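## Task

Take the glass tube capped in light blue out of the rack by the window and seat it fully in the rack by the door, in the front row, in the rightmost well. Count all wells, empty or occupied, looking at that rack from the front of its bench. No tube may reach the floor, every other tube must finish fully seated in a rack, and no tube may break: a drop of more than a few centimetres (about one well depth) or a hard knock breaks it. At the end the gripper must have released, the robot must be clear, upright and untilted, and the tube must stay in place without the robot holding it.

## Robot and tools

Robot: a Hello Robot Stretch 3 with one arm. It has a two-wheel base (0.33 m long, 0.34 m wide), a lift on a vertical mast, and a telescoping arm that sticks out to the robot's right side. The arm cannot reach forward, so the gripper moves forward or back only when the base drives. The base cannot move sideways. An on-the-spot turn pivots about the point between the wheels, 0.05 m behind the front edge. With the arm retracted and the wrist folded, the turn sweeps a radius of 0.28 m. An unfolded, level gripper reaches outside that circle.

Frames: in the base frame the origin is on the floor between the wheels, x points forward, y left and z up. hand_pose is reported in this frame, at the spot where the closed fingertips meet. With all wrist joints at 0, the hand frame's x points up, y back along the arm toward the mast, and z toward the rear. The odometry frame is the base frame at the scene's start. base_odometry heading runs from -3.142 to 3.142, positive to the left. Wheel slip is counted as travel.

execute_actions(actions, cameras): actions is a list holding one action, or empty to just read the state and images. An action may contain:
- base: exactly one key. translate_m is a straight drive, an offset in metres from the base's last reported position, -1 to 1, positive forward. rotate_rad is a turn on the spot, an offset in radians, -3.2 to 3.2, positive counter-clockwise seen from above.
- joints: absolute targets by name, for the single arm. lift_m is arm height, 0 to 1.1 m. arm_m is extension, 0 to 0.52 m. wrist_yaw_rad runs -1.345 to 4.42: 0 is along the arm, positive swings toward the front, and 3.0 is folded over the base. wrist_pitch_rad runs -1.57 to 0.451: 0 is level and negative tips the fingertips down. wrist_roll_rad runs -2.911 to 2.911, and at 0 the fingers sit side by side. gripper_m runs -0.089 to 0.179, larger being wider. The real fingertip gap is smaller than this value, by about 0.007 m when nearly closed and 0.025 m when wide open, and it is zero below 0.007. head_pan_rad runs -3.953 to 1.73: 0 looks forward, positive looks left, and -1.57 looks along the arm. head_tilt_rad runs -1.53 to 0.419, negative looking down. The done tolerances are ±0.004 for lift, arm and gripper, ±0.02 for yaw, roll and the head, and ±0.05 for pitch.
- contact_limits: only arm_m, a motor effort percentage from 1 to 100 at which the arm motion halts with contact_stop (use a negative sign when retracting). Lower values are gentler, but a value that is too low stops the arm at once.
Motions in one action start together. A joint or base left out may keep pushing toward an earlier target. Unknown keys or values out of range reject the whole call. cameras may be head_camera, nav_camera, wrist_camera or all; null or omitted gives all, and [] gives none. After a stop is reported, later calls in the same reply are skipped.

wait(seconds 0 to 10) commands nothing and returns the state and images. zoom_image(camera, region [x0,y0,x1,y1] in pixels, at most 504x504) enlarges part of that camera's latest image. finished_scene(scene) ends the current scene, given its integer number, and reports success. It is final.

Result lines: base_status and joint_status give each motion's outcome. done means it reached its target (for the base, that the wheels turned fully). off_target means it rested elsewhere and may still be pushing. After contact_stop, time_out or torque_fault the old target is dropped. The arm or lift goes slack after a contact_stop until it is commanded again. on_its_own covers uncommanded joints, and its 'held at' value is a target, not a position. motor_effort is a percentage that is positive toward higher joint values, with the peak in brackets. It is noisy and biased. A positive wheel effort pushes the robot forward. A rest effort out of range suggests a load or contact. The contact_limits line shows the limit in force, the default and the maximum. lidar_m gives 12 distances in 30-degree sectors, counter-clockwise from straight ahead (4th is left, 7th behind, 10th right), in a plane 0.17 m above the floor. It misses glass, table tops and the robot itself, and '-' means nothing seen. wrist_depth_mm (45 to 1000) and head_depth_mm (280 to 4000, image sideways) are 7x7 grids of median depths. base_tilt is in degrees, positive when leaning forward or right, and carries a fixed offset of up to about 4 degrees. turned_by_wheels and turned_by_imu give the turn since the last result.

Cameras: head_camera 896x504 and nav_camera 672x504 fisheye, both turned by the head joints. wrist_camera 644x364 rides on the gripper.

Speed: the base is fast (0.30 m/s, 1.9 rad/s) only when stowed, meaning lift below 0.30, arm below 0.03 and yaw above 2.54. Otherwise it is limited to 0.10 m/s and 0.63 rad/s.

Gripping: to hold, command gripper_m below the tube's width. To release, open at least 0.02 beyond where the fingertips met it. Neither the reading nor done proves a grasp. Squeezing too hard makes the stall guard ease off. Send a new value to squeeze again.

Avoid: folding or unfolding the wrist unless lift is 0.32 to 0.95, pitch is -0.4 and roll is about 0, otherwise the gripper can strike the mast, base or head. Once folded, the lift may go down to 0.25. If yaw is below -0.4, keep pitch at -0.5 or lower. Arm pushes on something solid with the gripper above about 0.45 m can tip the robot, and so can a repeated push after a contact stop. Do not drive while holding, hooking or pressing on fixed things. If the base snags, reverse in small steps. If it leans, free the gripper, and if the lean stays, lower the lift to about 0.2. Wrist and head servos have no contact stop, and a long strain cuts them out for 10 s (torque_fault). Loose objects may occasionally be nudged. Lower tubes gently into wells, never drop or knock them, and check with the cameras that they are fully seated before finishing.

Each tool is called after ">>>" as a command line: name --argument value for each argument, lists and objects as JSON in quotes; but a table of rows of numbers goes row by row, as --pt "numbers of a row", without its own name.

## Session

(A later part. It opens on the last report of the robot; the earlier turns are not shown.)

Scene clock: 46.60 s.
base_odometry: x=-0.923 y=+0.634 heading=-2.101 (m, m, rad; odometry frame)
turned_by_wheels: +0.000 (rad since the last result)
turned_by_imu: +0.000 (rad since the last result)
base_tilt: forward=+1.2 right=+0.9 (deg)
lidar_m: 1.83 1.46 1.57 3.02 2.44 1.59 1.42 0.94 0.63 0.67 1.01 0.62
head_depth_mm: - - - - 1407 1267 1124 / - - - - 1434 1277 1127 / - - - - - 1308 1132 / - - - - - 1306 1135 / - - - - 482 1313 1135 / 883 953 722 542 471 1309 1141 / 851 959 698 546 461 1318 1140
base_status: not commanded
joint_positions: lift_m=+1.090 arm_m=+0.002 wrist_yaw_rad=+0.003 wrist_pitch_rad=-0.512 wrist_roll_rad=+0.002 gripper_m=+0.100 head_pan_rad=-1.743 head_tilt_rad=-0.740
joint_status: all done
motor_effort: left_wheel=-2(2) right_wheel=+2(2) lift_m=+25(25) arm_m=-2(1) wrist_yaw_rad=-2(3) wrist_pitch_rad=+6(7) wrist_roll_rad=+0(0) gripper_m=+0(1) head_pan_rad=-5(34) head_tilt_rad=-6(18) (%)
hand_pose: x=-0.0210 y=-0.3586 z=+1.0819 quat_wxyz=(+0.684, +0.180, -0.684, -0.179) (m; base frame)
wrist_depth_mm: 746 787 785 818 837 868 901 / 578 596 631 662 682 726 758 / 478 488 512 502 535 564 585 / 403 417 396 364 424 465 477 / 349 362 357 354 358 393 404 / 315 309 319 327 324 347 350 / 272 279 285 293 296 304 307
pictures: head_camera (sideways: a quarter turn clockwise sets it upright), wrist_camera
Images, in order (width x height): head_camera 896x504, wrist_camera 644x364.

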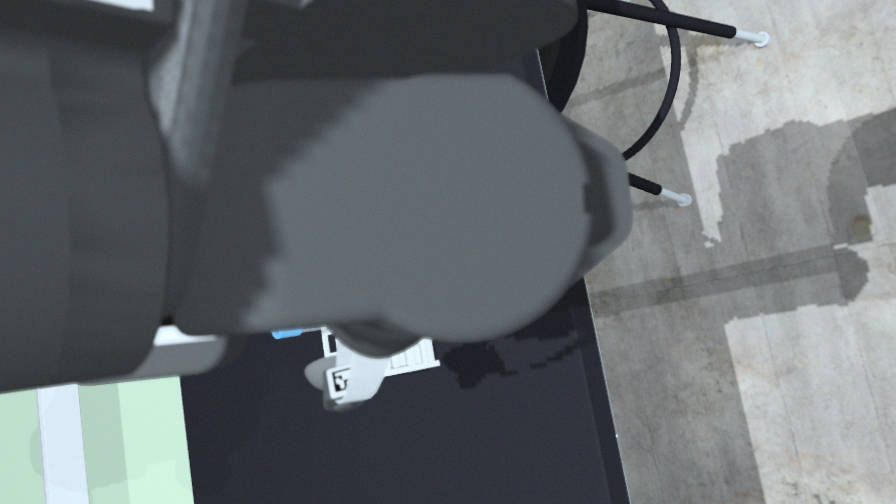

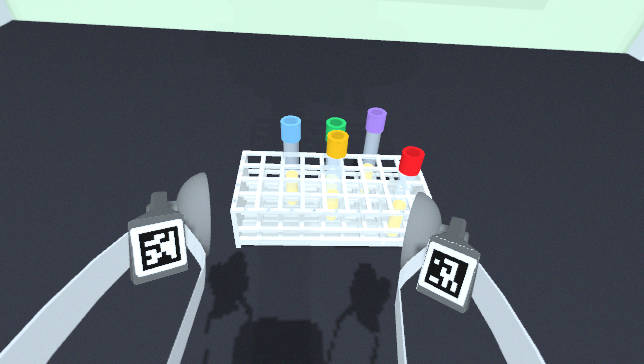

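>>> execute_actions --actions '[{"base":{"translate_m":0.024},"joints":{"wrist_pitch_rad":0.02,"gripper_m":0.065}}]' --cameras '[]'

>>> execute_actions --actions '[{"joints":{"lift_m":0.895,"head_pan_rad":-1.6,"head_tilt_rad":-0.7}}]' --cameras '["head_camera","wrist_camera"]'

Scene clock: 51.83 s.
base_odometry: x=-0.935 y=+0.614 heading=-2.101 (m, m, rad; odometry frame)
turned_by_wheels: +0.000 (rad since the last result)
turned_by_imu: +0.000 (rad since the last result)
base_tilt: forward=+1.2 right=+1.0 (deg)
lidar_m: 1.81 1.44 1.54 3.02 2.48 1.62 1.44 0.96 0.65 0.99 1.01 0.60
head_depth_mm: - - - - 1401 1270 1123 / - - - - 1429 1271 1130 / - - - - 1432 1299 1124 / - - - - 1430 1305 1135 / - - - 536 469 1309 1133 / 858 957 691 542 470 1311 1145 / 850 954 698 546 459 1313 1144
base_status: done
joint_positions: lift_m=+1.090 arm_m=+0.002 wrist_yaw_rad=+0.002 wrist_pitch_rad=-0.005 wrist_roll_rad=+0.002 gripper_m=+0.065 head_pan_rad=-1.743 head_tilt_rad=-0.740
joint_status: all done
motor_effort: left_wheel=-2(5) right_wheel=+2(7) lift_m=+25(26) arm_m=-2(2) wrist_yaw_rad=-2(2) wrist_pitch_rad=+12(14) wrist_roll_rad=+0(0) gripper_m=+1(98) head_pan_rad=-5(5) head_tilt_rad=-6(6) (%)
hand_pose: x=-0.0209 y=-0.4031 z=+1.2031 quat_wxyz=(+0.707, +0.003, -0.707, -0.001) (m; base frame)
wrist_depth_mm: 645 572 575 574 648 861 860 / 797 803 829 840 884 845 704 / 791 844 869 874 914 932 923 / 837 865 827 888 933 954 992 / 782 817 872 946 976 995 - / 584 585 615 663 632 719 756 / 477 481 497 514 527 559 573
pictures: none
No camera images: the call's "cameras" was empty. Leave "cameras" out to get every camera's image.

Scene clock: 54.43 s.
base_odometry: x=-0.935 y=+0.614 heading=-2.101 (m, m, rad; odometry frame)
turned_by_wheels: +0.000 (rad since the last result)
turned_by_imu: +0.000 (rad since the last result)
base_tilt: forward=+1.3 right=+0.9 (deg)
lidar_m: 1.81 1.44 1.54 3.02 2.49 1.62 1.44 0.96 0.65 0.99 1.00 0.60
head_depth_mm: 916 1018 715 551 471 - - / 912 1011 665 540 473 - - / 900 1001 668 559 - - - / 886 994 726 545 472 1322 1145 / 883 987 734 565 471 1329 1148 / 879 991 735 566 473 1337 1144 / 871 984 740 569 462 1329 1152
base_status: not commanded
joint_positions: lift_m=+0.895 arm_m=+0.002 wrist_yaw_rad=+0.002 wrist_pitch_rad=-0.003 wrist_roll_rad=+0.002 gripper_m=+0.065 head_pan_rad=-1.607 head_tilt_rad=-0.705
joint_status: all done
motor_effort: left_wheel=-1(1) right_wheel=+2(2) lift_m=+16(21) arm_m=-2(1) wrist_yaw_rad=-2(2) wrist_pitch_rad=+11(12) wrist_roll_rad=+0(0) gripper_m=+0(0) head_pan_rad=+5(24) head_tilt_rad=+3(9) (%)
hand_pose: x=-0.0209 y=-0.4031 z=+1.0091 quat_wxyz=(+0.707, +0.002, -0.707, -0.001) (m; base frame)
wrist_depth_mm: 772 760 790 818 835 868 892 / 782 789 820 816 858 904 899 / 806 813 842 866 923 904 941 / 506 552 644 604 660 826 882 / 341 363 283 276 309 459 501 / 258 262 258 261 256 297 338 / 213 211 220 226 234 246 254
pictures: head_camera (sideways: a quarter turn clockwise sets it upright), wrist_camera
Images, in order (width x height): head_camera 896x504, wrist_camera 644x364.

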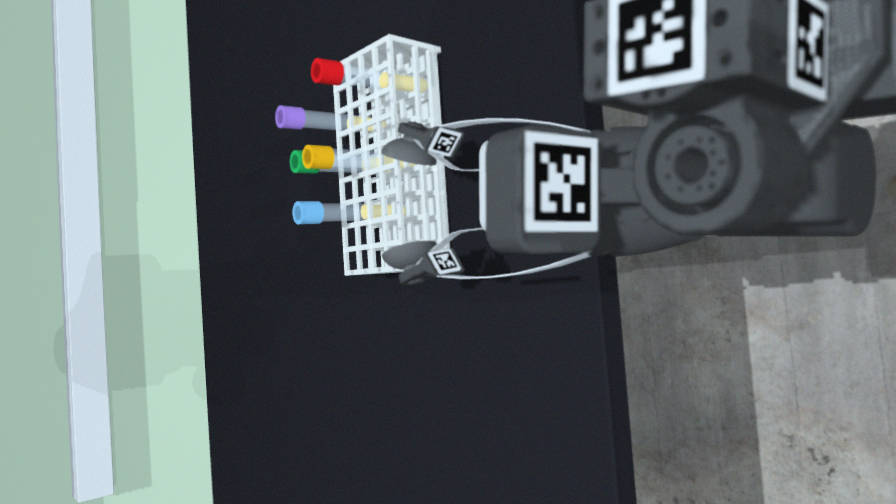

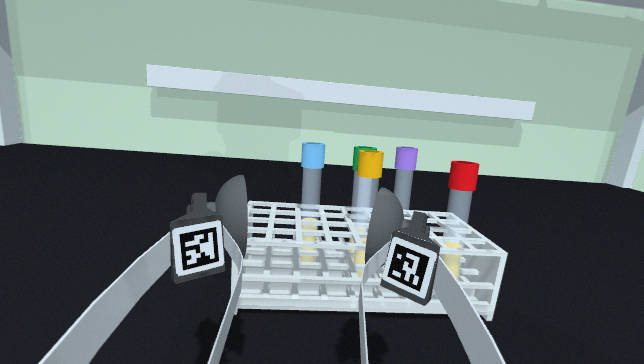

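>>> execute_actions --actions '[{"joints":{"lift_m":0.9,"gripper_m":0.048,"arm_m":0.08}}]' --cameras '["head_camera","wrist_camera"]'

Scene clock: 57.57 s.
base_odometry: x=-0.935 y=+0.614 heading=-2.101 (m, m, rad; odometry frame)
turned_by_wheels: +0.000 (rad since the last result)
turned_by_imu: +0.000 (rad since the last result)
base_tilt: forward=+1.3 right=+0.9 (deg)
lidar_m: 1.81 1.44 1.54 3.03 2.48 1.62 1.44 0.96 0.65 0.99 1.00 0.60
head_depth_mm: 922 1017 718 574 - 1255 1134 / 908 1011 664 546 - 1267 1138 / 900 1006 726 - - 1289 1140 / 884 991 759 541 471 1327 1140 / 877 986 736 564 472 1334 1149 / 884 987 734 567 473 1329 1149 / 872 981 740 567 462 1335 1152
base_status: not commanded
joint_positions: lift_m=+0.900 arm_m=+0.080 wrist_yaw_rad=+0.002 wrist_pitch_rad=-0.003 wrist_roll_rad=+0.002 gripper_m=+0.048 head_pan_rad=-1.607 head_tilt_rad=-0.705
joint_status: all done
motor_effort: left_wheel=-1(2) right_wheel=+2(2) lift_m=+25(25) arm_m=+6(7) wrist_yaw_rad=-1(2) wrist_pitch_rad=+11(11) wrist_roll_rad=+0(0) gripper_m=-1(75) head_pan_rad=+5(5) head_tilt_rad=+2(2) (%)
hand_pose: x=-0.0210 y=-0.4807 z=+1.0135 quat_wxyz=(+0.707, +0.002, -0.707, -0.001) (m; base frame)
wrist_depth_mm: 686 706 719 742 764 792 797 / 703 724 737 771 779 813 828 / 737 759 771 801 821 845 885 / 525 559 645 604 600 868 915 / 350 372 - 412 451 425 511 / 264 272 200 203 217 229 344 / 212 218 183 189 195 186 253
pictures: head_camera (sideways: a quarter turn clockwise sets it upright), wrist_camera
Images, in order (width x height): head_camera 896x504, wrist_camera 644x364.

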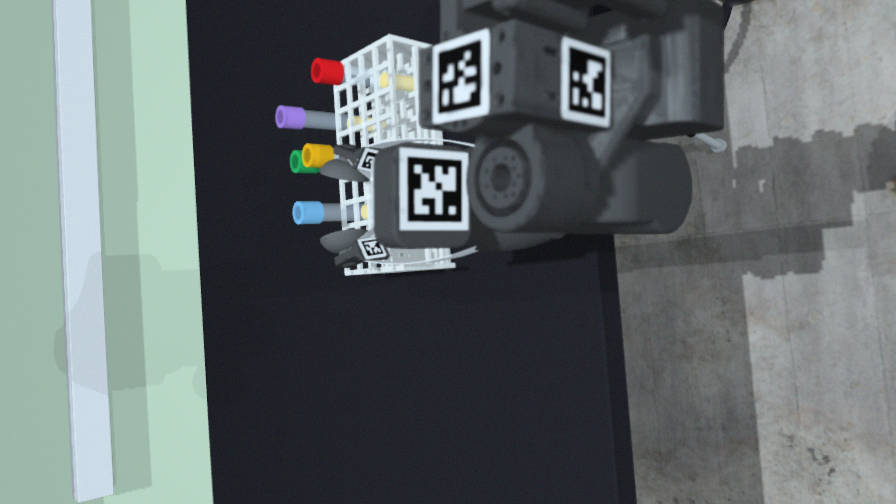

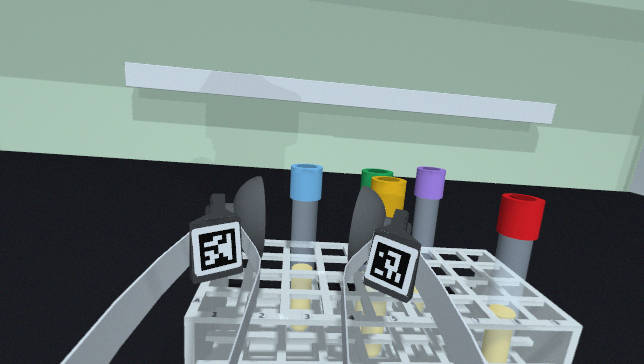

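>>> execute_actions --actions '[{"base":{"translate_m":0.006},"joints":{"gripper_m":0.041}}]' --cameras '[]'

>>> execute_actions --actions '[{"joints":{"arm_m":0.115},"contact_limits":{"arm_m":15}}]' --cameras '["head_camera","wrist_camera"]'

Scene clock: 59.77 s.
base_odometry: x=-0.938 y=+0.609 heading=-2.101 (m, m, rad; odometry frame)
turned_by_wheels: +0.000 (rad since the last result)
turned_by_imu: +0.000 (rad since the last result)
base_tilt: forward=+1.3 right=+0.9 (deg)
lidar_m: 1.80 1.44 1.53 3.03 2.50 1.63 1.45 0.96 0.66 0.99 1.00 0.59
head_depth_mm: 920 1015 719 573 - 1248 1135 / 911 1013 719 546 - 1256 1139 / 899 1002 727 - - 1292 1138 / 880 990 761 551 471 1330 1141 / 880 987 732 564 472 1330 1150 / 879 991 735 566 473 1336 1149 / 869 986 739 569 463 1338 1152
base_status: done
joint_positions: lift_m=+0.900 arm_m=+0.080 wrist_yaw_rad=+0.002 wrist_pitch_rad=-0.003 wrist_roll_rad=+0.002 gripper_m=+0.041 head_pan_rad=-1.607 head_tilt_rad=-0.705
joint_status: all done
motor_effort: left_wheel=-2(6) right_wheel=+3(7) lift_m=+25(24) arm_m=+6(6) wrist_yaw_rad=-1(1) wrist_pitch_rad=+11(11) wrist_roll_rad=+0(0) gripper_m=-1(43) head_pan_rad=+5(5) head_tilt_rad=+2(2) (%)
hand_pose: x=-0.0210 y=-0.4807 z=+1.0135 quat_wxyz=(+0.707, +0.002, -0.707, -0.001) (m; base frame)
wrist_depth_mm: 694 703 724 739 770 792 801 / 713 713 736 745 780 803 830 / 750 749 787 794 818 861 866 / 521 568 667 648 227 863 888 / 348 371 - 411 448 427 512 / 264 272 221 210 202 225 345 / 213 219 185 192 194 184 240
pictures: none
No camera images: the call's "cameras" was empty. Leave "cameras" out to get every camera's image.

Scene clock: 61.07 s.
base_odometry: x=-0.938 y=+0.609 heading=-2.101 (m, m, rad; odometry frame)
turned_by_wheels: +0.000 (rad since the last result)
turned_by_imu: +0.000 (rad since the last result)
base_tilt: forward=+1.3 right=+0.9 (deg)
lidar_m: 1.81 1.44 1.53 3.04 2.50 1.63 1.45 0.96 0.65 0.99 1.00 0.60
head_depth_mm: 918 1015 716 - - 1313 1136 / 907 1013 720 - - 1288 1135 / 899 1002 788 - - 1319 1143 / 882 996 760 553 469 1330 1148 / 882 988 736 564 472 1331 1145 / 877 988 739 567 473 1335 1151 / 873 980 739 569 462 1337 1156
base_status: not commanded
joint_positions: lift_m=+0.900 arm_m=+0.115 wrist_yaw_rad=+0.002 wrist_pitch_rad=-0.003 wrist_roll_rad=+0.002 gripper_m=+0.041 head_pan_rad=-1.607 head_tilt_rad=-0.705
joint_status: all done
motor_effort: left_wheel=-2(2) right_wheel=+2(3) lift_m=+24(25) arm_m=+6(8) wrist_yaw_rad=-1(1) wrist_pitch_rad=+11(11) wrist_roll_rad=+0(0) gripper_m=+1(0) head_pan_rad=+4(6) head_tilt_rad=+2(2) (%)
contact_limits: arm_m 15 (drawing in: default 30, maximum 49; extending or still: default 40, maximum 65)
hand_pose: x=-0.0211 y=-0.5157 z=+1.0135 quat_wxyz=(+0.707, +0.002, -0.707, -0.001) (m; base frame)
wrist_depth_mm: 671 679 688 714 725 746 772 / 688 682 707 720 751 775 805 / 714 732 742 749 778 799 825 / 523 563 675 676 706 834 865 / 352 371 - 387 380 472 150 / 263 271 234 199 217 217 340 / 212 218 155 160 162 169 173
pictures: head_camera (sideways: a quarter turn clockwise sets it upright), wrist_camera
Images, in order (width x height): head_camera 896x504, wrist_camera 644x364.

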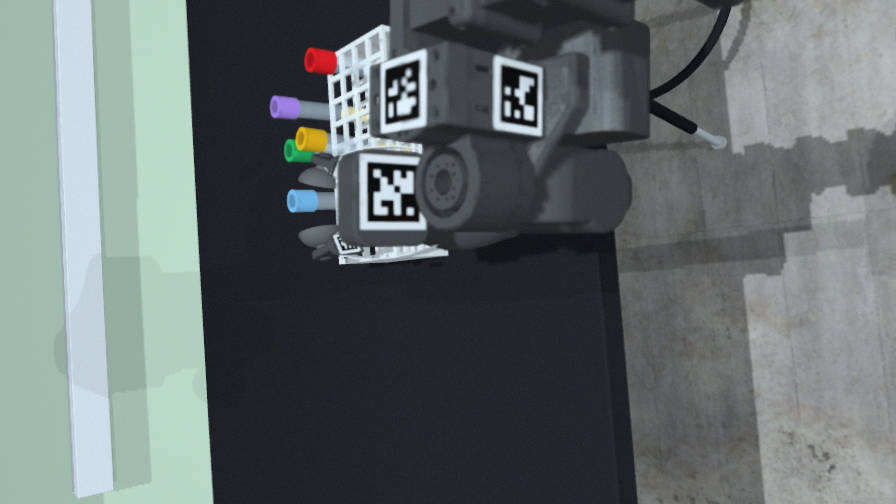

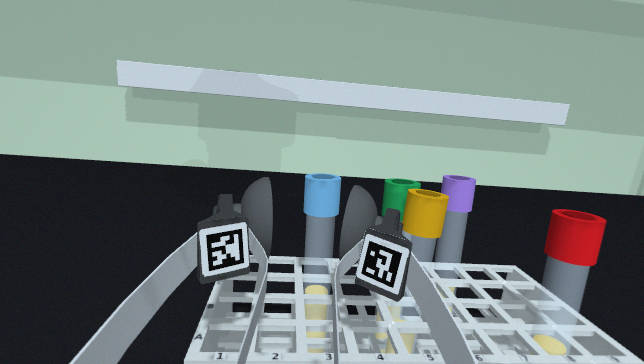

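>>> execute_actions --actions '[{"base":{"translate_m":-0.005}}]' --cameras '["wrist_camera"]'

Scene clock: 62.33 s.
base_odometry: x=-0.935 y=+0.613 heading=-2.101 (m, m, rad; odometry frame)
turned_by_wheels: +0.000 (rad since the last result)
turned_by_imu: +0.000 (rad since the last result)
base_tilt: forward=+1.2 right=+0.9 (deg)
lidar_m: 1.81 1.44 1.54 3.02 2.49 1.62 1.44 0.96 0.65 0.99 1.00 0.60
head_depth_mm: 917 1016 718 - - 1315 1137 / 909 1013 721 - - 1282 1141 / 903 1005 789 - - 1325 1152 / 883 991 760 553 471 1322 1145 / 880 985 731 565 472 1332 1149 / 878 988 736 567 474 1336 1146 / 870 978 740 569 461 1332 1159
base_status: done
joint_positions: lift_m=+0.900 arm_m=+0.115 wrist_yaw_rad=+0.002 wrist_pitch_rad=-0.003 wrist_roll_rad=+0.002 gripper_m=+0.041 head_pan_rad=-1.607 head_tilt_rad=-0.705
joint_status: not commanded
motor_effort: left_wheel=-1(8) right_wheel=+1(4) lift_m=+25(25) arm_m=+6(6) wrist_yaw_rad=-1(1) wrist_pitch_rad=+11(11) wrist_roll_rad=+0(0) gripper_m=+0(1) head_pan_rad=+5(5) head_tilt_rad=+1(2) (%)
hand_pose: x=-0.0211 y=-0.5157 z=+1.0135 quat_wxyz=(+0.707, +0.002, -0.707, -0.001) (m; base frame)
wrist_depth_mm: 663 679 706 699 730 755 775 / 684 683 702 710 747 765 786 / 704 717 747 767 788 806 821 / 521 561 663 671 672 812 843 / 350 372 - 387 379 475 152 / 264 272 235 200 228 218 344 / 211 218 154 164 163 168 171
pictures: wrist_camera
Images, in order (width x height): wrist_camera 644x364.

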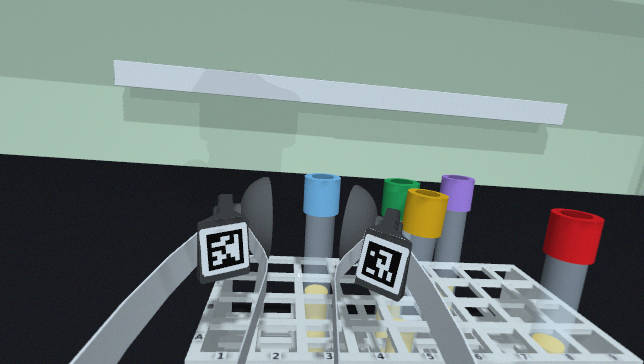

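>>> execute_actions --actions '[{"joints":{"wrist_yaw_rad":-0.04}}]' --cameras '["wrist_camera"]'

Scene clock: 63.40 s.
base_odometry: x=-0.935 y=+0.613 heading=-2.101 (m, m, rad; odometry frame)
turned_by_wheels: +0.000 (rad since the last result)
turned_by_imu: +0.000 (rad since the last result)
base_tilt: forward=+1.3 right=+0.8 (deg)
lidar_m: 1.81 1.44 1.54 3.00 2.48 1.61 1.44 0.96 0.65 0.99 1.01 0.60
head_depth_mm: 916 1013 716 - - 1315 1137 / 911 1013 691 - - 1272 1146 / 902 1001 788 - - 1321 1146 / 882 996 760 563 470 1325 1151 / 882 985 733 563 471 1330 1148 / 878 982 735 566 474 1334 1153 / 871 980 739 568 462 1330 1149
base_status: not commanded
joint_positions: lift_m=+0.900 arm_m=+0.115 wrist_yaw_rad=-0.036 wrist_pitch_rad=-0.003 wrist_roll_rad=+0.002 gripper_m=+0.041 head_pan_rad=-1.607 head_tilt_rad=-0.705
joint_status: all done
motor_effort: left_wheel=-1(1) right_wheel=+0(2) lift_m=+25(25) arm_m=+6(6) wrist_yaw_rad=-3(7) wrist_pitch_rad=+11(11) wrist_roll_rad=+0(0) gripper_m=+1(1) head_pan_rad=+4(5) head_tilt_rad=+3(2) (%)
hand_pose: x=-0.0307 y=-0.5155 z=+1.0135 quat_wxyz=(+0.707, -0.011, -0.707, -0.014) (m; base frame)
wrist_depth_mm: 639 667 692 727 739 779 805 / 669 675 697 732 756 804 832 / 697 723 738 757 789 839 876 / 516 567 665 686 429 839 841 / 351 374 - 399 380 476 433 / 264 270 254 200 224 223 343 / 213 218 162 160 166 172 178
pictures: wrist_camera
Images, in order (width x height): wrist_camera 644x364.

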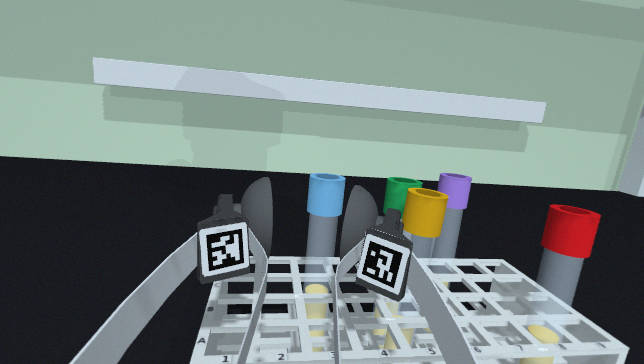

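>>> execute_actions --actions '[]'

Scene clock: 64.00 s.
base_odometry: x=-0.935 y=+0.613 heading=-2.101 (m, m, rad; odometry frame)
turned_by_wheels: +0.000 (rad since the last result)
turned_by_imu: +0.000 (rad since the last result)
base_tilt: forward=+1.3 right=+1.0 (deg)
lidar_m: 1.81 1.44 1.54 3.03 2.48 1.62 1.44 0.96 0.65 0.99 1.01 0.60
head_depth_mm: 918 1016 717 - - 1308 1137 / 908 1009 691 - - 1275 1146 / 902 1003 795 - - 1329 1139 / 889 995 765 562 471 1324 1140 / 883 986 732 567 471 1331 1147 / 877 993 738 565 474 1330 1156 / 872 981 744 569 462 1336 1154
base_status: not commanded
joint_positions: lift_m=+0.900 arm_m=+0.115 wrist_yaw_rad=-0.036 wrist_pitch_rad=-0.003 wrist_roll_rad=+0.002 gripper_m=+0.041 head_pan_rad=-1.607 head_tilt_rad=-0.705
joint_status: all done
motor_effort: left_wheel=-1(1) right_wheel=+1(2) lift_m=+25(25) arm_m=+6(6) wrist_yaw_rad=-3(7) wrist_pitch_rad=+11(11) wrist_roll_rad=+0(0) gripper_m=+1(1) head_pan_rad=+5(5) head_tilt_rad=+2(2) (%)
hand_pose: x=-0.0307 y=-0.5155 z=+1.0135 quat_wxyz=(+0.707, -0.011, -0.707, -0.014) (m; base frame)
wrist_depth_mm: 650 662 691 718 749 773 793 / 669 666 701 725 761 789 823 / 695 708 734 771 779 823 867 / 513 569 680 670 426 853 857 / 349 367 - 402 380 468 435 / 265 272 255 198 222 225 343 / 213 219 162 159 166 172 178
pictures: head_camera (sideways: a quarter turn clockwise sets it upright), nav_camera (sideways: a quarter turn counterclockwise sets it upright), wrist_camera
Images, in order (width x height): head_camera 896x504, nav_camera 672x504, wrist_camera 644x364.

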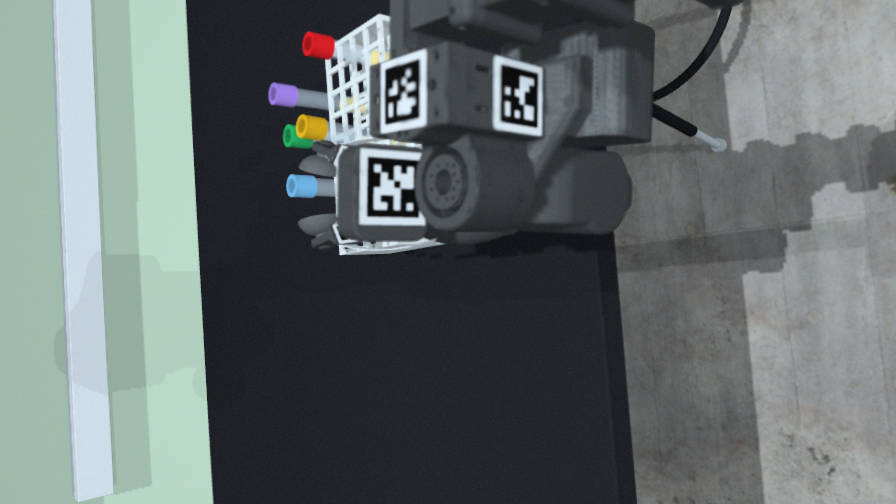

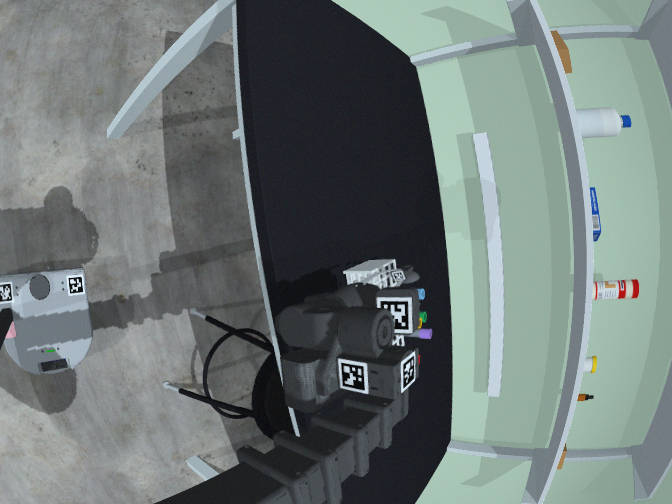

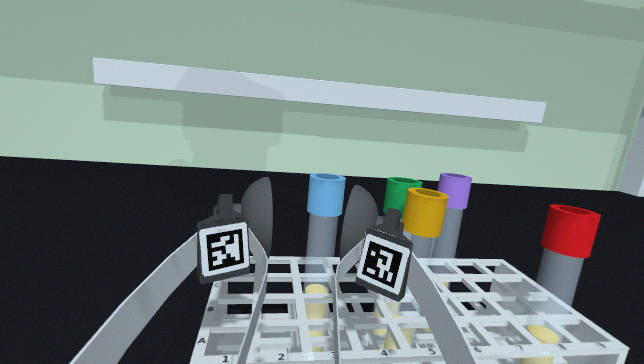

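>>> execute_actions --actions '[{"joints":{"wrist_yaw_rad":0.0,"arm_m":0.05}}]' --cameras '["head_camera","wrist_camera"]'

Scene clock: 71.20 s.
base_odometry: x=-0.935 y=+0.613 heading=-2.101 (m, m, rad; odometry frame)
turned_by_wheels: +0.000 (rad since the last result)
turned_by_imu: +0.000 (rad since the last result)
base_tilt: forward=+1.4 right=+1.0 (deg)
lidar_m: 1.81 1.44 1.54 3.03 2.49 1.61 1.44 0.96 0.65 0.99 1.00 0.60
head_depth_mm: 921 1016 714 556 - - 1114 / 911 1013 622 557 - - 1120 / 902 1001 726 - - - 1142 / 885 989 728 562 469 1330 1149 / 877 985 732 566 471 1323 1145 / 877 991 740 566 474 1338 1156 / 873 979 741 568 462 1345 1146
base_status: not commanded
joint_positions: lift_m=+0.900 arm_m=+0.050 wrist_yaw_rad=-0.002 wrist_pitch_rad=-0.003 wrist_roll_rad=+0.002 gripper_m=+0.041 head_pan_rad=-1.607 head_tilt_rad=-0.705
joint_status: all done
motor_effort: left_wheel=+0(1) right_wheel=+2(1) lift_m=+25(25) arm_m=-8(6) wrist_yaw_rad=+2(4) wrist_pitch_rad=+11(11) wrist_roll_rad=+0(0) gripper_m=+0(1) head_pan_rad=+5(5) head_tilt_rad=+2(2) (%)
hand_pose: x=-0.0219 y=-0.4516 z=+1.0135 quat_wxyz=(+0.707, +0.001, -0.707, -0.002) (m; base frame)
wrist_depth_mm: 715 723 753 773 786 802 848 / 728 742 768 774 806 834 884 / 765 793 797 841 847 884 913 / 528 565 658 609 583 839 906 / 352 368 - 286 415 473 513 / 264 272 263 232 231 235 347 / 213 219 223 213 220 228 263
pictures: head_camera (sideways: a quarter turn clockwise sets it upright), wrist_camera
Images, in order (width x height): head_camera 896x504, wrist_camera 644x364.

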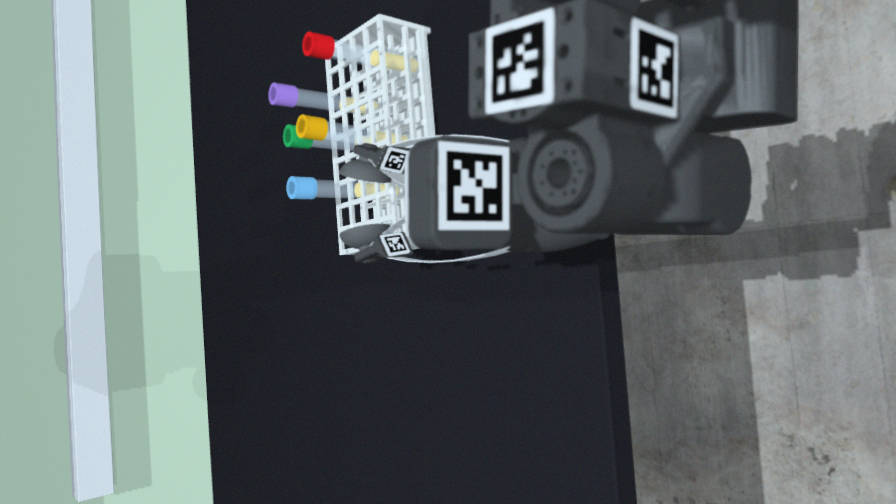

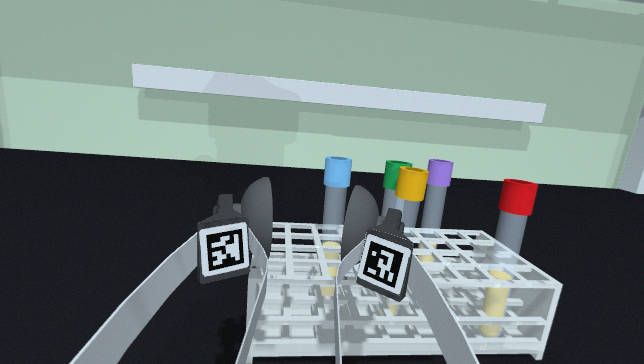

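>>> execute_actions --actions '[{"base":{"rotate_rad":-0.25},"joints":{"arm_m":0.0,"gripper_m":0.036}}]' --cameras '[]'

>>> execute_actions --actions '[{"base":{"translate_m":0.12},"joints":{"head_pan_rad":-1.6}}]' --cameras '["head_camera","wrist_camera"]'

Scene clock: 73.67 s.
base_odometry: x=-0.935 y=+0.613 heading=-2.351 (m, m, rad; odometry frame)
turned_by_wheels: -0.250 (rad since the last result)
turned_by_imu: -0.253 (rad since the last result)
base_tilt: forward=+1.3 right=+0.9 (deg)
lidar_m: 0.60 1.81 1.44 2.04 3.56 1.90 1.54 0.96 0.65 0.67 0.99 0.61
head_depth_mm: 1097 1021 718 556 907 - - / 1019 1022 719 559 905 - - / 985 1034 727 566 - - - / 948 1032 617 549 484 1323 1146 / 911 1008 674 548 471 1335 1149 / 884 988 738 547 461 1342 1153 / 856 962 741 570 461 1310 1158
base_status: done
joint_positions: lift_m=+0.900 arm_m=+0.002 wrist_yaw_rad=-0.001 wrist_pitch_rad=-0.003 wrist_roll_rad=+0.002 gripper_m=+0.036 head_pan_rad=-1.607 head_tilt_rad=-0.704
joint_status: all done
joint sent to its limit — the command would take arm_m past its lower limit, so that joint was sent only as far as its limit.
motor_effort: left_wheel=+2(7) right_wheel=-2(5) lift_m=+26(25) arm_m=-8(11) wrist_yaw_rad=+2(2) wrist_pitch_rad=+11(11) wrist_roll_rad=+0(0) gripper_m=+0(36) head_pan_rad=+5(5) head_tilt_rad=+2(2) (%)
hand_pose: x=-0.0218 y=-0.4035 z=+1.0135 quat_wxyz=(+0.707, +0.001, -0.707, -0.002) (m; base frame)
wrist_depth_mm: 706 753 823 898 964 984 - / 687 735 793 893 - - - / 738 812 857 950 - - - / 527 572 614 668 751 863 - / 352 276 - 322 460 475 511 / 263 249 262 286 301 327 348 / 213 220 224 235 241 252 260
pictures: none
No camera images: the call's "cameras" was empty. Leave "cameras" out to get every camera's image.

Scene clock: 76.40 s.
base_odometry: x=-1.020 y=+0.527 heading=-2.351 (m, m, rad; odometry frame)
turned_by_wheels: +0.000 (rad since the last result)
turned_by_imu: +0.001 (rad since the last result)
base_tilt: forward=+1.3 right=+0.9 (deg)
lidar_m: 0.50 1.70 1.38 1.86 3.61 2.04 1.66 1.05 0.72 0.69 0.95 0.48
head_depth_mm: 1013 1017 691 556 478 - - / 972 1026 613 557 479 - - / 940 1032 591 543 - - - / 904 1013 730 544 458 1300 1151 / 877 982 734 563 460 1271 1149 / 849 954 737 568 461 1249 1145 / 818 939 742 570 461 408 1149
base_status: done
joint_positions: lift_m=+0.900 arm_m=+0.002 wrist_yaw_rad=-0.001 wrist_pitch_rad=-0.003 wrist_roll_rad=+0.002 gripper_m=+0.036 head_pan_rad=-1.607 head_tilt_rad=-0.704
joint_status: all done
motor_effort: left_wheel=+2(9) right_wheel=-1(2) lift_m=+24(24) arm_m=-7(7) wrist_yaw_rad=+2(2) wrist_pitch_rad=+11(11) wrist_roll_rad=+0(0) gripper_m=+1(1) head_pan_rad=+4(5) head_tilt_rad=+2(2) (%)
hand_pose: x=-0.0218 y=-0.4035 z=+1.0135 quat_wxyz=(+0.707, +0.001, -0.707, -0.002) (m; base frame)
wrist_depth_mm: 666 701 767 850 920 999 894 / 672 711 752 838 948 - - / 697 751 819 898 997 - - / 521 564 635 666 661 841 - / 352 370 - 296 316 470 513 / 266 281 260 258 290 314 344 / 214 219 225 234 241 253 261
pictures: head_camera (sideways: a quarter turn clockwise sets it upright), wrist_camera
Images, in order (width x height): head_camera 896x504, wrist_camera 644x364.

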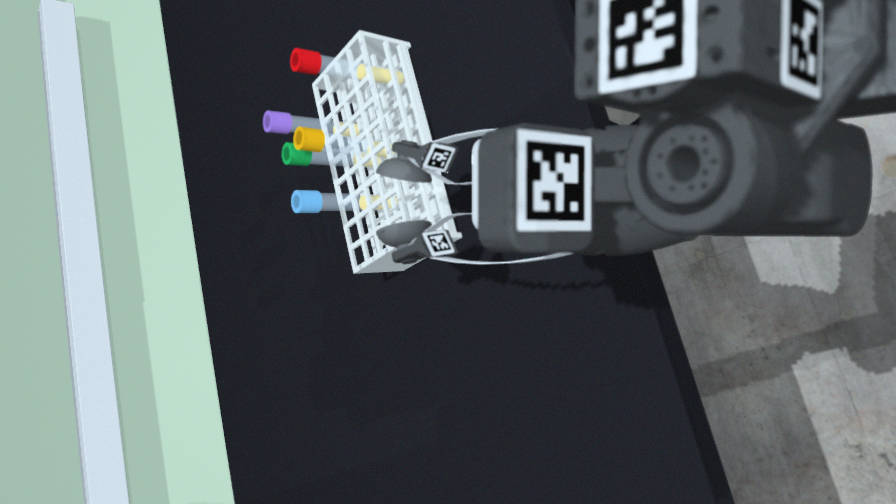

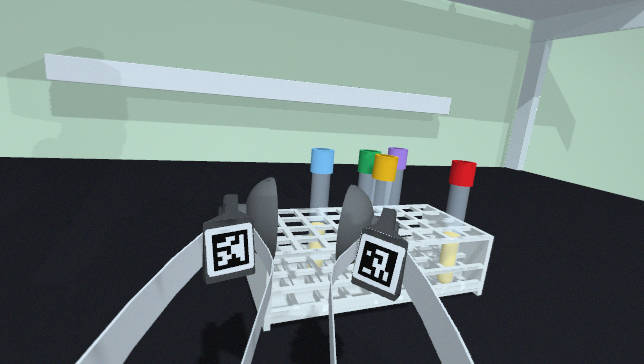

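>>> execute_actions --actions '[{"joints":{"arm_m":0.085,"gripper_m":0.04},"contact_limits":{"arm_m":15}}]' --cameras '["head_camera","wrist_camera"]'

Scene clock: 78.83 s.
base_odometry: x=-1.020 y=+0.527 heading=-2.351 (m, m, rad; odometry frame)
turned_by_wheels: +0.000 (rad since the last result)
turned_by_imu: +0.000 (rad since the last result)
base_tilt: forward=+1.3 right=+0.9 (deg)
lidar_m: 0.50 1.70 1.37 1.86 3.60 2.04 1.66 1.05 0.72 0.69 0.95 0.48
head_depth_mm: 1018 1020 691 594 - 1268 1136 / 968 1021 617 569 - 1257 1141 / 941 1030 699 - - 1296 1138 / 903 1008 763 548 458 1296 1141 / 876 985 735 565 460 1273 1146 / 848 955 737 566 460 1248 1147 / 820 936 739 569 463 407 1155
base_status: not commanded
joint_positions: lift_m=+0.900 arm_m=+0.085 wrist_yaw_rad=-0.001 wrist_pitch_rad=-0.003 wrist_roll_rad=+0.002 gripper_m=+0.040 head_pan_rad=-1.607 head_tilt_rad=-0.704
joint_status: all done
motor_effort: left_wheel=+2(2) right_wheel=-1(1) lift_m=+25(25) arm_m=+6(7) wrist_yaw_rad=+2(2) wrist_pitch_rad=+11(11) wrist_roll_rad=+0(0) gripper_m=+0(30) head_pan_rad=+5(5) head_tilt_rad=+1(2) (%)
contact_limits: arm_m 15 (drawing in: default 30, maximum 49; extending or still: default 40, maximum 65)
hand_pose: x=-0.0218 y=-0.4857 z=+1.0135 quat_wxyz=(+0.707, +0.001, -0.707, -0.002) (m; base frame)
wrist_depth_mm: 608 641 712 756 835 949 885 / 571 618 703 767 874 985 - / 639 682 747 831 918 991 - / 518 563 667 603 420 843 - / 350 369 - 413 406 463 517 / 266 273 223 205 218 222 344 / 212 218 207 185 203 219 261
pictures: head_camera (sideways: a quarter turn clockwise sets it upright), wrist_camera
Images, in order (width x height): head_camera 896x504, wrist_camera 644x364.

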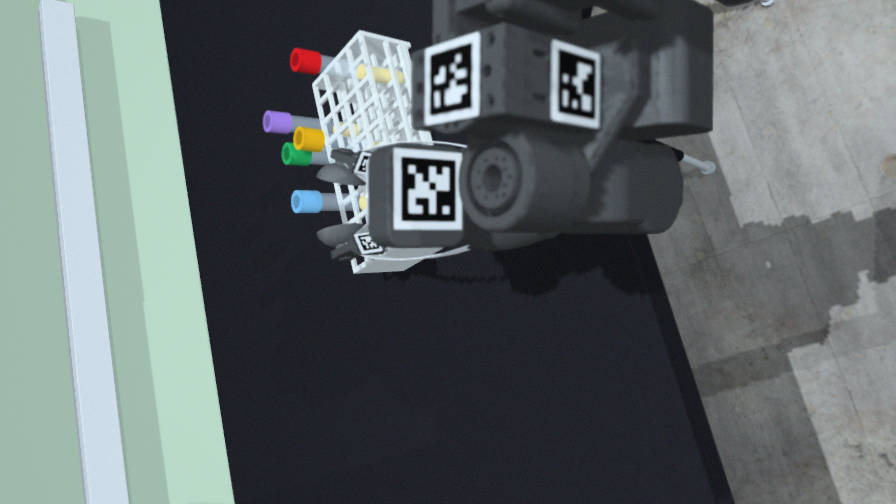

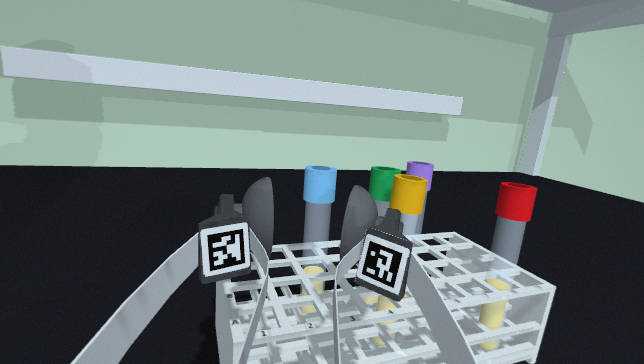

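>>> execute_actions --actions '[{"joints":{"arm_m":0.115,"wrist_yaw_rad":-0.02},"contact_limits":{"arm_m":15}}]' --cameras '["head_camera","wrist_camera"]'

Scene clock: 80.80 s.
base_odometry: x=-1.020 y=+0.527 heading=-2.351 (m, m, rad; odometry frame)
turned_by_wheels: +0.000 (rad since the last result)
turned_by_imu: +0.000 (rad since the last result)
base_tilt: forward=+1.2 right=+1.0 (deg)
lidar_m: 0.50 1.70 1.37 1.86 3.60 2.04 1.67 1.05 0.72 0.69 0.95 0.48
head_depth_mm: 1015 1020 720 - - 1286 1138 / 966 1025 654 - - 1292 1139 / 940 1028 758 - - 1323 1140 / 902 1006 761 556 458 1301 1146 / 874 984 735 566 460 1276 1149 / 848 953 736 568 461 1251 1152 / 819 936 741 567 463 407 1152
base_status: not commanded
joint_positions: lift_m=+0.900 arm_m=+0.115 wrist_yaw_rad=-0.018 wrist_pitch_rad=-0.003 wrist_roll_rad=+0.002 gripper_m=+0.040 head_pan_rad=-1.607 head_tilt_rad=-0.704
joint_status: all done
motor_effort: left_wheel=+2(2) right_wheel=-2(2) lift_m=+25(25) arm_m=+6(5) wrist_yaw_rad=-2(2) wrist_pitch_rad=+11(11) wrist_roll_rad=+0(0) gripper_m=+1(0) head_pan_rad=+5(5) head_tilt_rad=+2(2) (%)
contact_limits: arm_m 15 (drawing in: default 30, maximum 49; extending or still: default 40, maximum 65)
hand_pose: x=-0.0260 y=-0.5156 z=+1.0135 quat_wxyz=(+0.707, -0.005, -0.707, -0.008) (m; base frame)
wrist_depth_mm: 582 624 675 752 806 911 883 / 538 585 673 728 854 936 - / 621 656 719 811 900 984 - / 520 568 669 690 644 855 - / 350 371 - 388 407 430 513 / 265 273 207 205 222 213 346 / 212 217 168 166 180 190 254
pictures: head_camera (sideways: a quarter turn clockwise sets it upright), wrist_camera
Images, in order (width x height): head_camera 896x504, wrist_camera 644x364.

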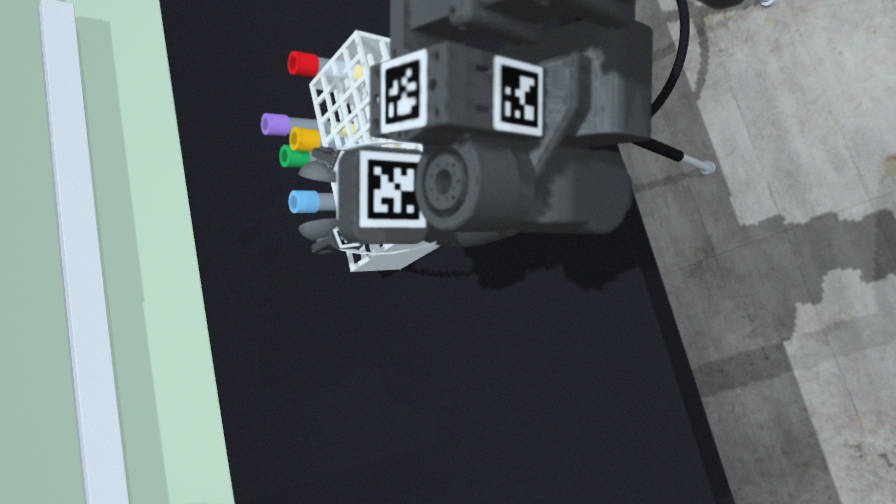

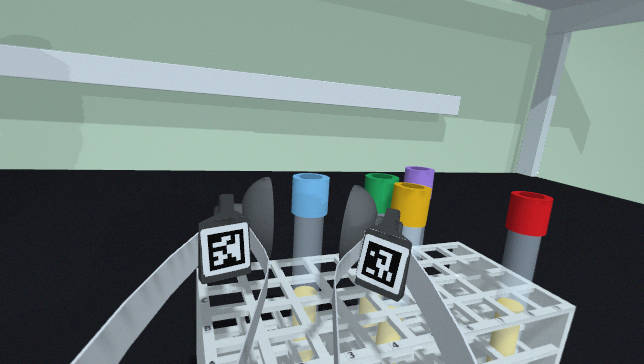

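>>> execute_actions --actions '[{"joints":{"arm_m":0.14,"gripper_m":0.037},"contact_limits":{"arm_m":15}}]' --cameras '["head_camera","wrist_camera"]'

Scene clock: 82.77 s.
base_odometry: x=-1.020 y=+0.527 heading=-2.351 (m, m, rad; odometry frame)
turned_by_wheels: +0.000 (rad since the last result)
turned_by_imu: +0.000 (rad since the last result)
base_tilt: forward=+1.3 right=+0.9 (deg)
lidar_m: 0.50 1.70 1.38 1.85 3.60 2.03 1.66 1.05 0.72 0.69 0.95 0.48
head_depth_mm: 1015 1014 720 - 1440 1287 1137 / 970 1020 720 - 1453 1327 1135 / 940 1029 790 - 445 1324 1145 / 907 1005 761 563 457 1299 1141 / 878 981 734 563 459 1280 1149 / 848 952 737 567 461 1244 1149 / 820 934 740 569 463 407 1151
base_status: not commanded
joint_positions: lift_m=+0.900 arm_m=+0.140 wrist_yaw_rad=-0.018 wrist_pitch_rad=-0.003 wrist_roll_rad=+0.002 gripper_m=+0.037 head_pan_rad=-1.607 head_tilt_rad=-0.704
joint_status: all done
motor_effort: left_wheel=+2(3) right_wheel=-2(1) lift_m=+25(25) arm_m=+6(8) wrist_yaw_rad=-2(2) wrist_pitch_rad=+11(11) wrist_roll_rad=+0(0) gripper_m=+0(24) head_pan_rad=+5(4) head_tilt_rad=+2(2) (%)
contact_limits: arm_m 15 (drawing in: default 30, maximum 49; extending or still: default 40, maximum 65)
hand_pose: x=-0.0261 y=-0.5406 z=+1.0135 quat_wxyz=(+0.707, -0.005, -0.707, -0.008) (m; base frame)
wrist_depth_mm: 556 603 659 717 796 915 867 / 525 566 630 706 810 941 - / 592 643 707 775 846 962 - / 519 565 641 696 632 853 - / 349 369 - 381 244 436 471 / 264 276 183 217 208 223 345 / 212 219 169 161 170 174 238
pictures: head_camera (sideways: a quarter turn clockwise sets it upright), wrist_camera
Images, in order (width x height): head_camera 896x504, wrist_camera 644x364.

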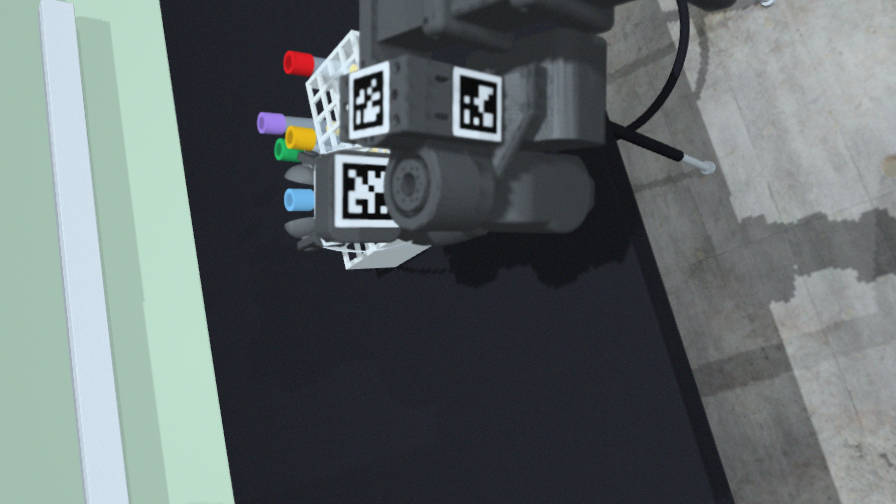

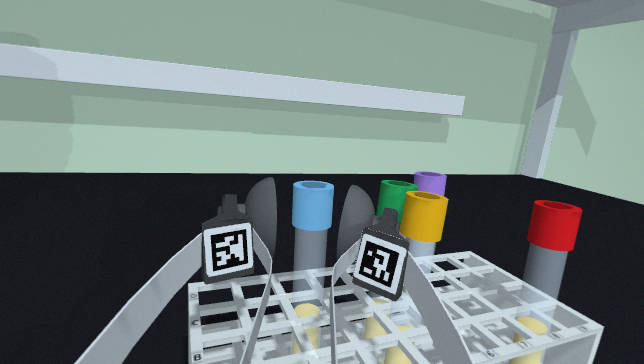

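>>> execute_actions --actions '[{"joints":{"arm_m":0.15,"lift_m":0.905},"contact_limits":{"arm_m":15}}]' --cameras '["wrist_camera"]'

>>> execute_actions --actions '[{"joints":{"gripper_m":0.012}}]' --cameras '["head_camera","wrist_camera"]'

Scene clock: 84.23 s.
base_odometry: x=-1.020 y=+0.527 heading=-2.351 (m, m, rad; odometry frame)
turned_by_wheels: +0.000 (rad since the last result)
turned_by_imu: +0.000 (rad since the last result)
base_tilt: forward=+1.2 right=+1.0 (deg)
lidar_m: 0.51 1.70 1.37 1.86 3.60 2.04 1.66 1.05 0.72 0.69 0.95 0.48
head_depth_mm: 1011 1011 748 - 1491 1285 1130 / 966 1027 784 - 1127 1320 1147 / 945 1028 775 - 447 1315 1143 / 904 1013 751 554 458 1296 1145 / 875 988 732 565 459 1274 1149 / 846 954 736 567 461 1251 1147 / 817 933 740 568 463 408 1153
base_status: not commanded
joint_positions: lift_m=+0.905 arm_m=+0.150 wrist_yaw_rad=-0.018 wrist_pitch_rad=-0.003 wrist_roll_rad=+0.002 gripper_m=+0.037 head_pan_rad=-1.607 head_tilt_rad=-0.704
joint_status: all done
motor_effort: left_wheel=+2(1) right_wheel=-1(1) lift_m=+25(23) arm_m=+6(3) wrist_yaw_rad=-1(2) wrist_pitch_rad=+11(11) wrist_roll_rad=+0(0) gripper_m=+0(0) head_pan_rad=+5(5) head_tilt_rad=+1(2) (%)
contact_limits: arm_m 15 (drawing in: default 30, maximum 49; extending or still: default 40, maximum 65)
hand_pose: x=-0.0261 y=-0.5506 z=+1.0185 quat_wxyz=(+0.707, -0.005, -0.707, -0.008) (m; base frame)
wrist_depth_mm: 547 588 640 713 786 882 841 / 514 553 628 699 817 904 - / 580 643 697 754 854 937 - / 539 585 647 727 769 897 - / 359 380 - 369 155 445 489 / 275 281 264 214 232 235 355 / 219 226 174 171 175 176 247
pictures: wrist_camera
Images, in order (width x height): wrist_camera 644x364.

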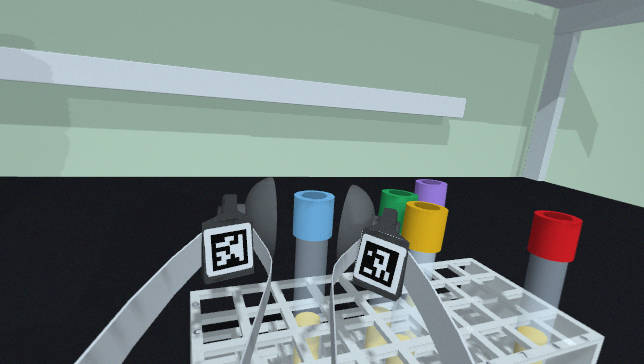

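Scene clock: 84.97 s.
base_odometry: x=-1.020 y=+0.527 heading=-2.351 (m, m, rad; odometry frame)
turned_by_wheels: +0.000 (rad since the last result)
turned_by_imu: +0.000 (rad since the last result)
base_tilt: forward=+1.3 right=+0.9 (deg)
lidar_m: 0.50 1.70 1.38 1.86 3.60 2.03 1.67 1.05 0.72 0.69 0.95 0.48
head_depth_mm: 1010 1014 745 - 1487 1291 1143 / 966 1023 787 - 1131 1320 1139 / 941 1033 793 - 447 1333 1141 / 902 1007 747 553 458 1292 1147 / 876 987 729 564 460 1269 1149 / 850 951 738 567 461 1251 1157 / 823 934 739 570 462 407 1149
base_status: not commanded
joint_positions: lift_m=+0.905 arm_m=+0.150 wrist_yaw_rad=-0.021 wrist_pitch_rad=-0.003 wrist_roll_rad=+0.002 gripper_m=+0.012 head_pan_rad=-1.607 head_tilt_rad=-0.704
joint_status: all done
motor_effort: left_wheel=+2(2) right_wheel=-1(1) lift_m=+25(25) arm_m=+7(6) wrist_yaw_rad=+1(1) wrist_pitch_rad=+11(11) wrist_roll_rad=+0(0) gripper_m=-4(92) head_pan_rad=+4(5) head_tilt_rad=+2(2) (%)
hand_pose: x=-0.0267 y=-0.5506 z=+1.0185 quat_wxyz=(+0.707, -0.006, -0.707, -0.009) (m; base frame)
wrist_depth_mm: 550 591 649 707 805 884 843 / 512 557 622 702 805 918 - / 585 637 686 764 836 958 - / 537 578 645 732 741 871 - / 363 378 424 155 172 444 491 / 272 283 263 246 232 233 354 / 219 228 165 170 170 179 247
pictures: head_camera (sideways: a quarter turn clockwise sets it upright), wrist_camera
Images, in order (width x height): head_camera 896x504, wrist_camera 644x364.

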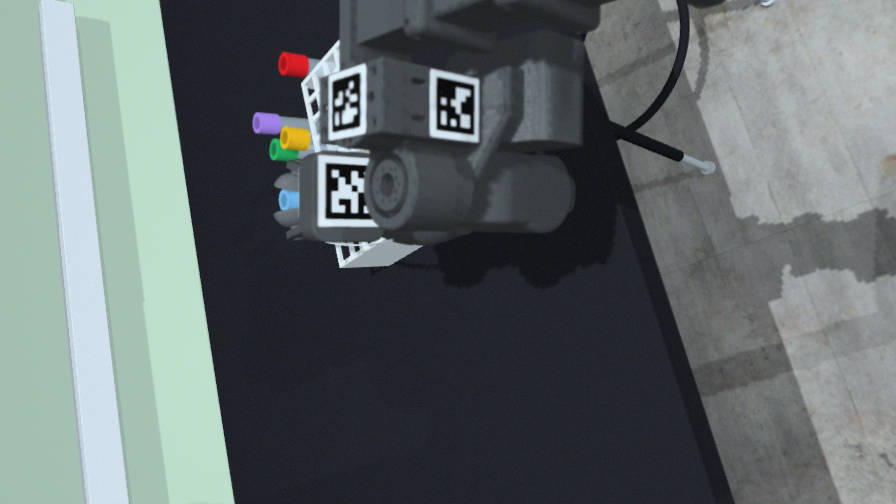

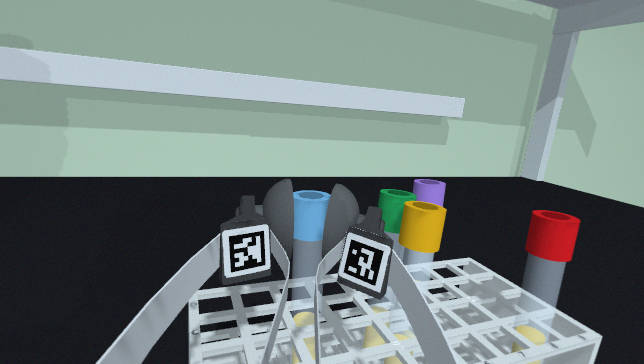

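>>> execute_actions --actions '[{"joints":{"lift_m":0.935,"gripper_m":0.005}}]' --cameras '["wrist_camera"]'

Scene clock: 86.37 s.
base_odometry: x=-1.020 y=+0.527 heading=-2.351 (m, m, rad; odometry frame)
turned_by_wheels: +0.000 (rad since the last result)
turned_by_imu: +0.000 (rad since the last result)
base_tilt: forward=+1.3 right=+0.9 (deg)
lidar_m: 0.50 1.70 1.37 1.86 3.61 2.04 1.66 1.05 0.72 0.69 0.95 0.48
head_depth_mm: 1008 1016 - - 1448 1287 1132 / 967 1023 - - 467 1323 1141 / 939 1031 - - 456 1319 1149 / 903 1012 729 562 458 1305 1153 / 878 987 732 564 459 1277 1146 / 848 952 737 566 461 1247 1157 / 822 934 740 570 463 407 1155
base_status: not commanded
joint_positions: lift_m=+0.935 arm_m=+0.150 wrist_yaw_rad=-0.021 wrist_pitch_rad=-0.003 wrist_roll_rad=+0.002 gripper_m=+0.005 head_pan_rad=-1.607 head_tilt_rad=-0.704
joint_status: all done
motor_effort: left_wheel=+2(2) right_wheel=+0(1) lift_m=+25(24) arm_m=+6(6) wrist_yaw_rad=+1(1) wrist_pitch_rad=+11(11) wrist_roll_rad=+0(0) gripper_m=-6(47) head_pan_rad=+5(4) head_tilt_rad=+2(2) (%)
hand_pose: x=-0.0268 y=-0.5506 z=+1.0485 quat_wxyz=(+0.707, -0.006, -0.707, -0.009) (m; base frame)
wrist_depth_mm: 554 590 643 695 778 874 783 / 517 591 655 716 822 907 - / 589 619 691 742 846 928 - / 599 640 690 769 876 937 - / 427 451 492 155 533 577 627 / 320 337 334 355 257 356 419 / 258 265 261 203 226 227 319
pictures: wrist_camera
Images, in order (width x height): wrist_camera 644x364.

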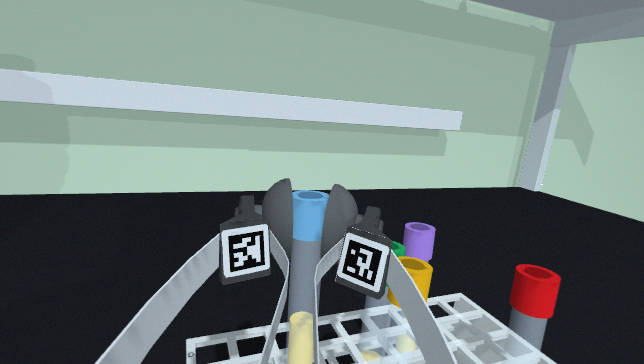

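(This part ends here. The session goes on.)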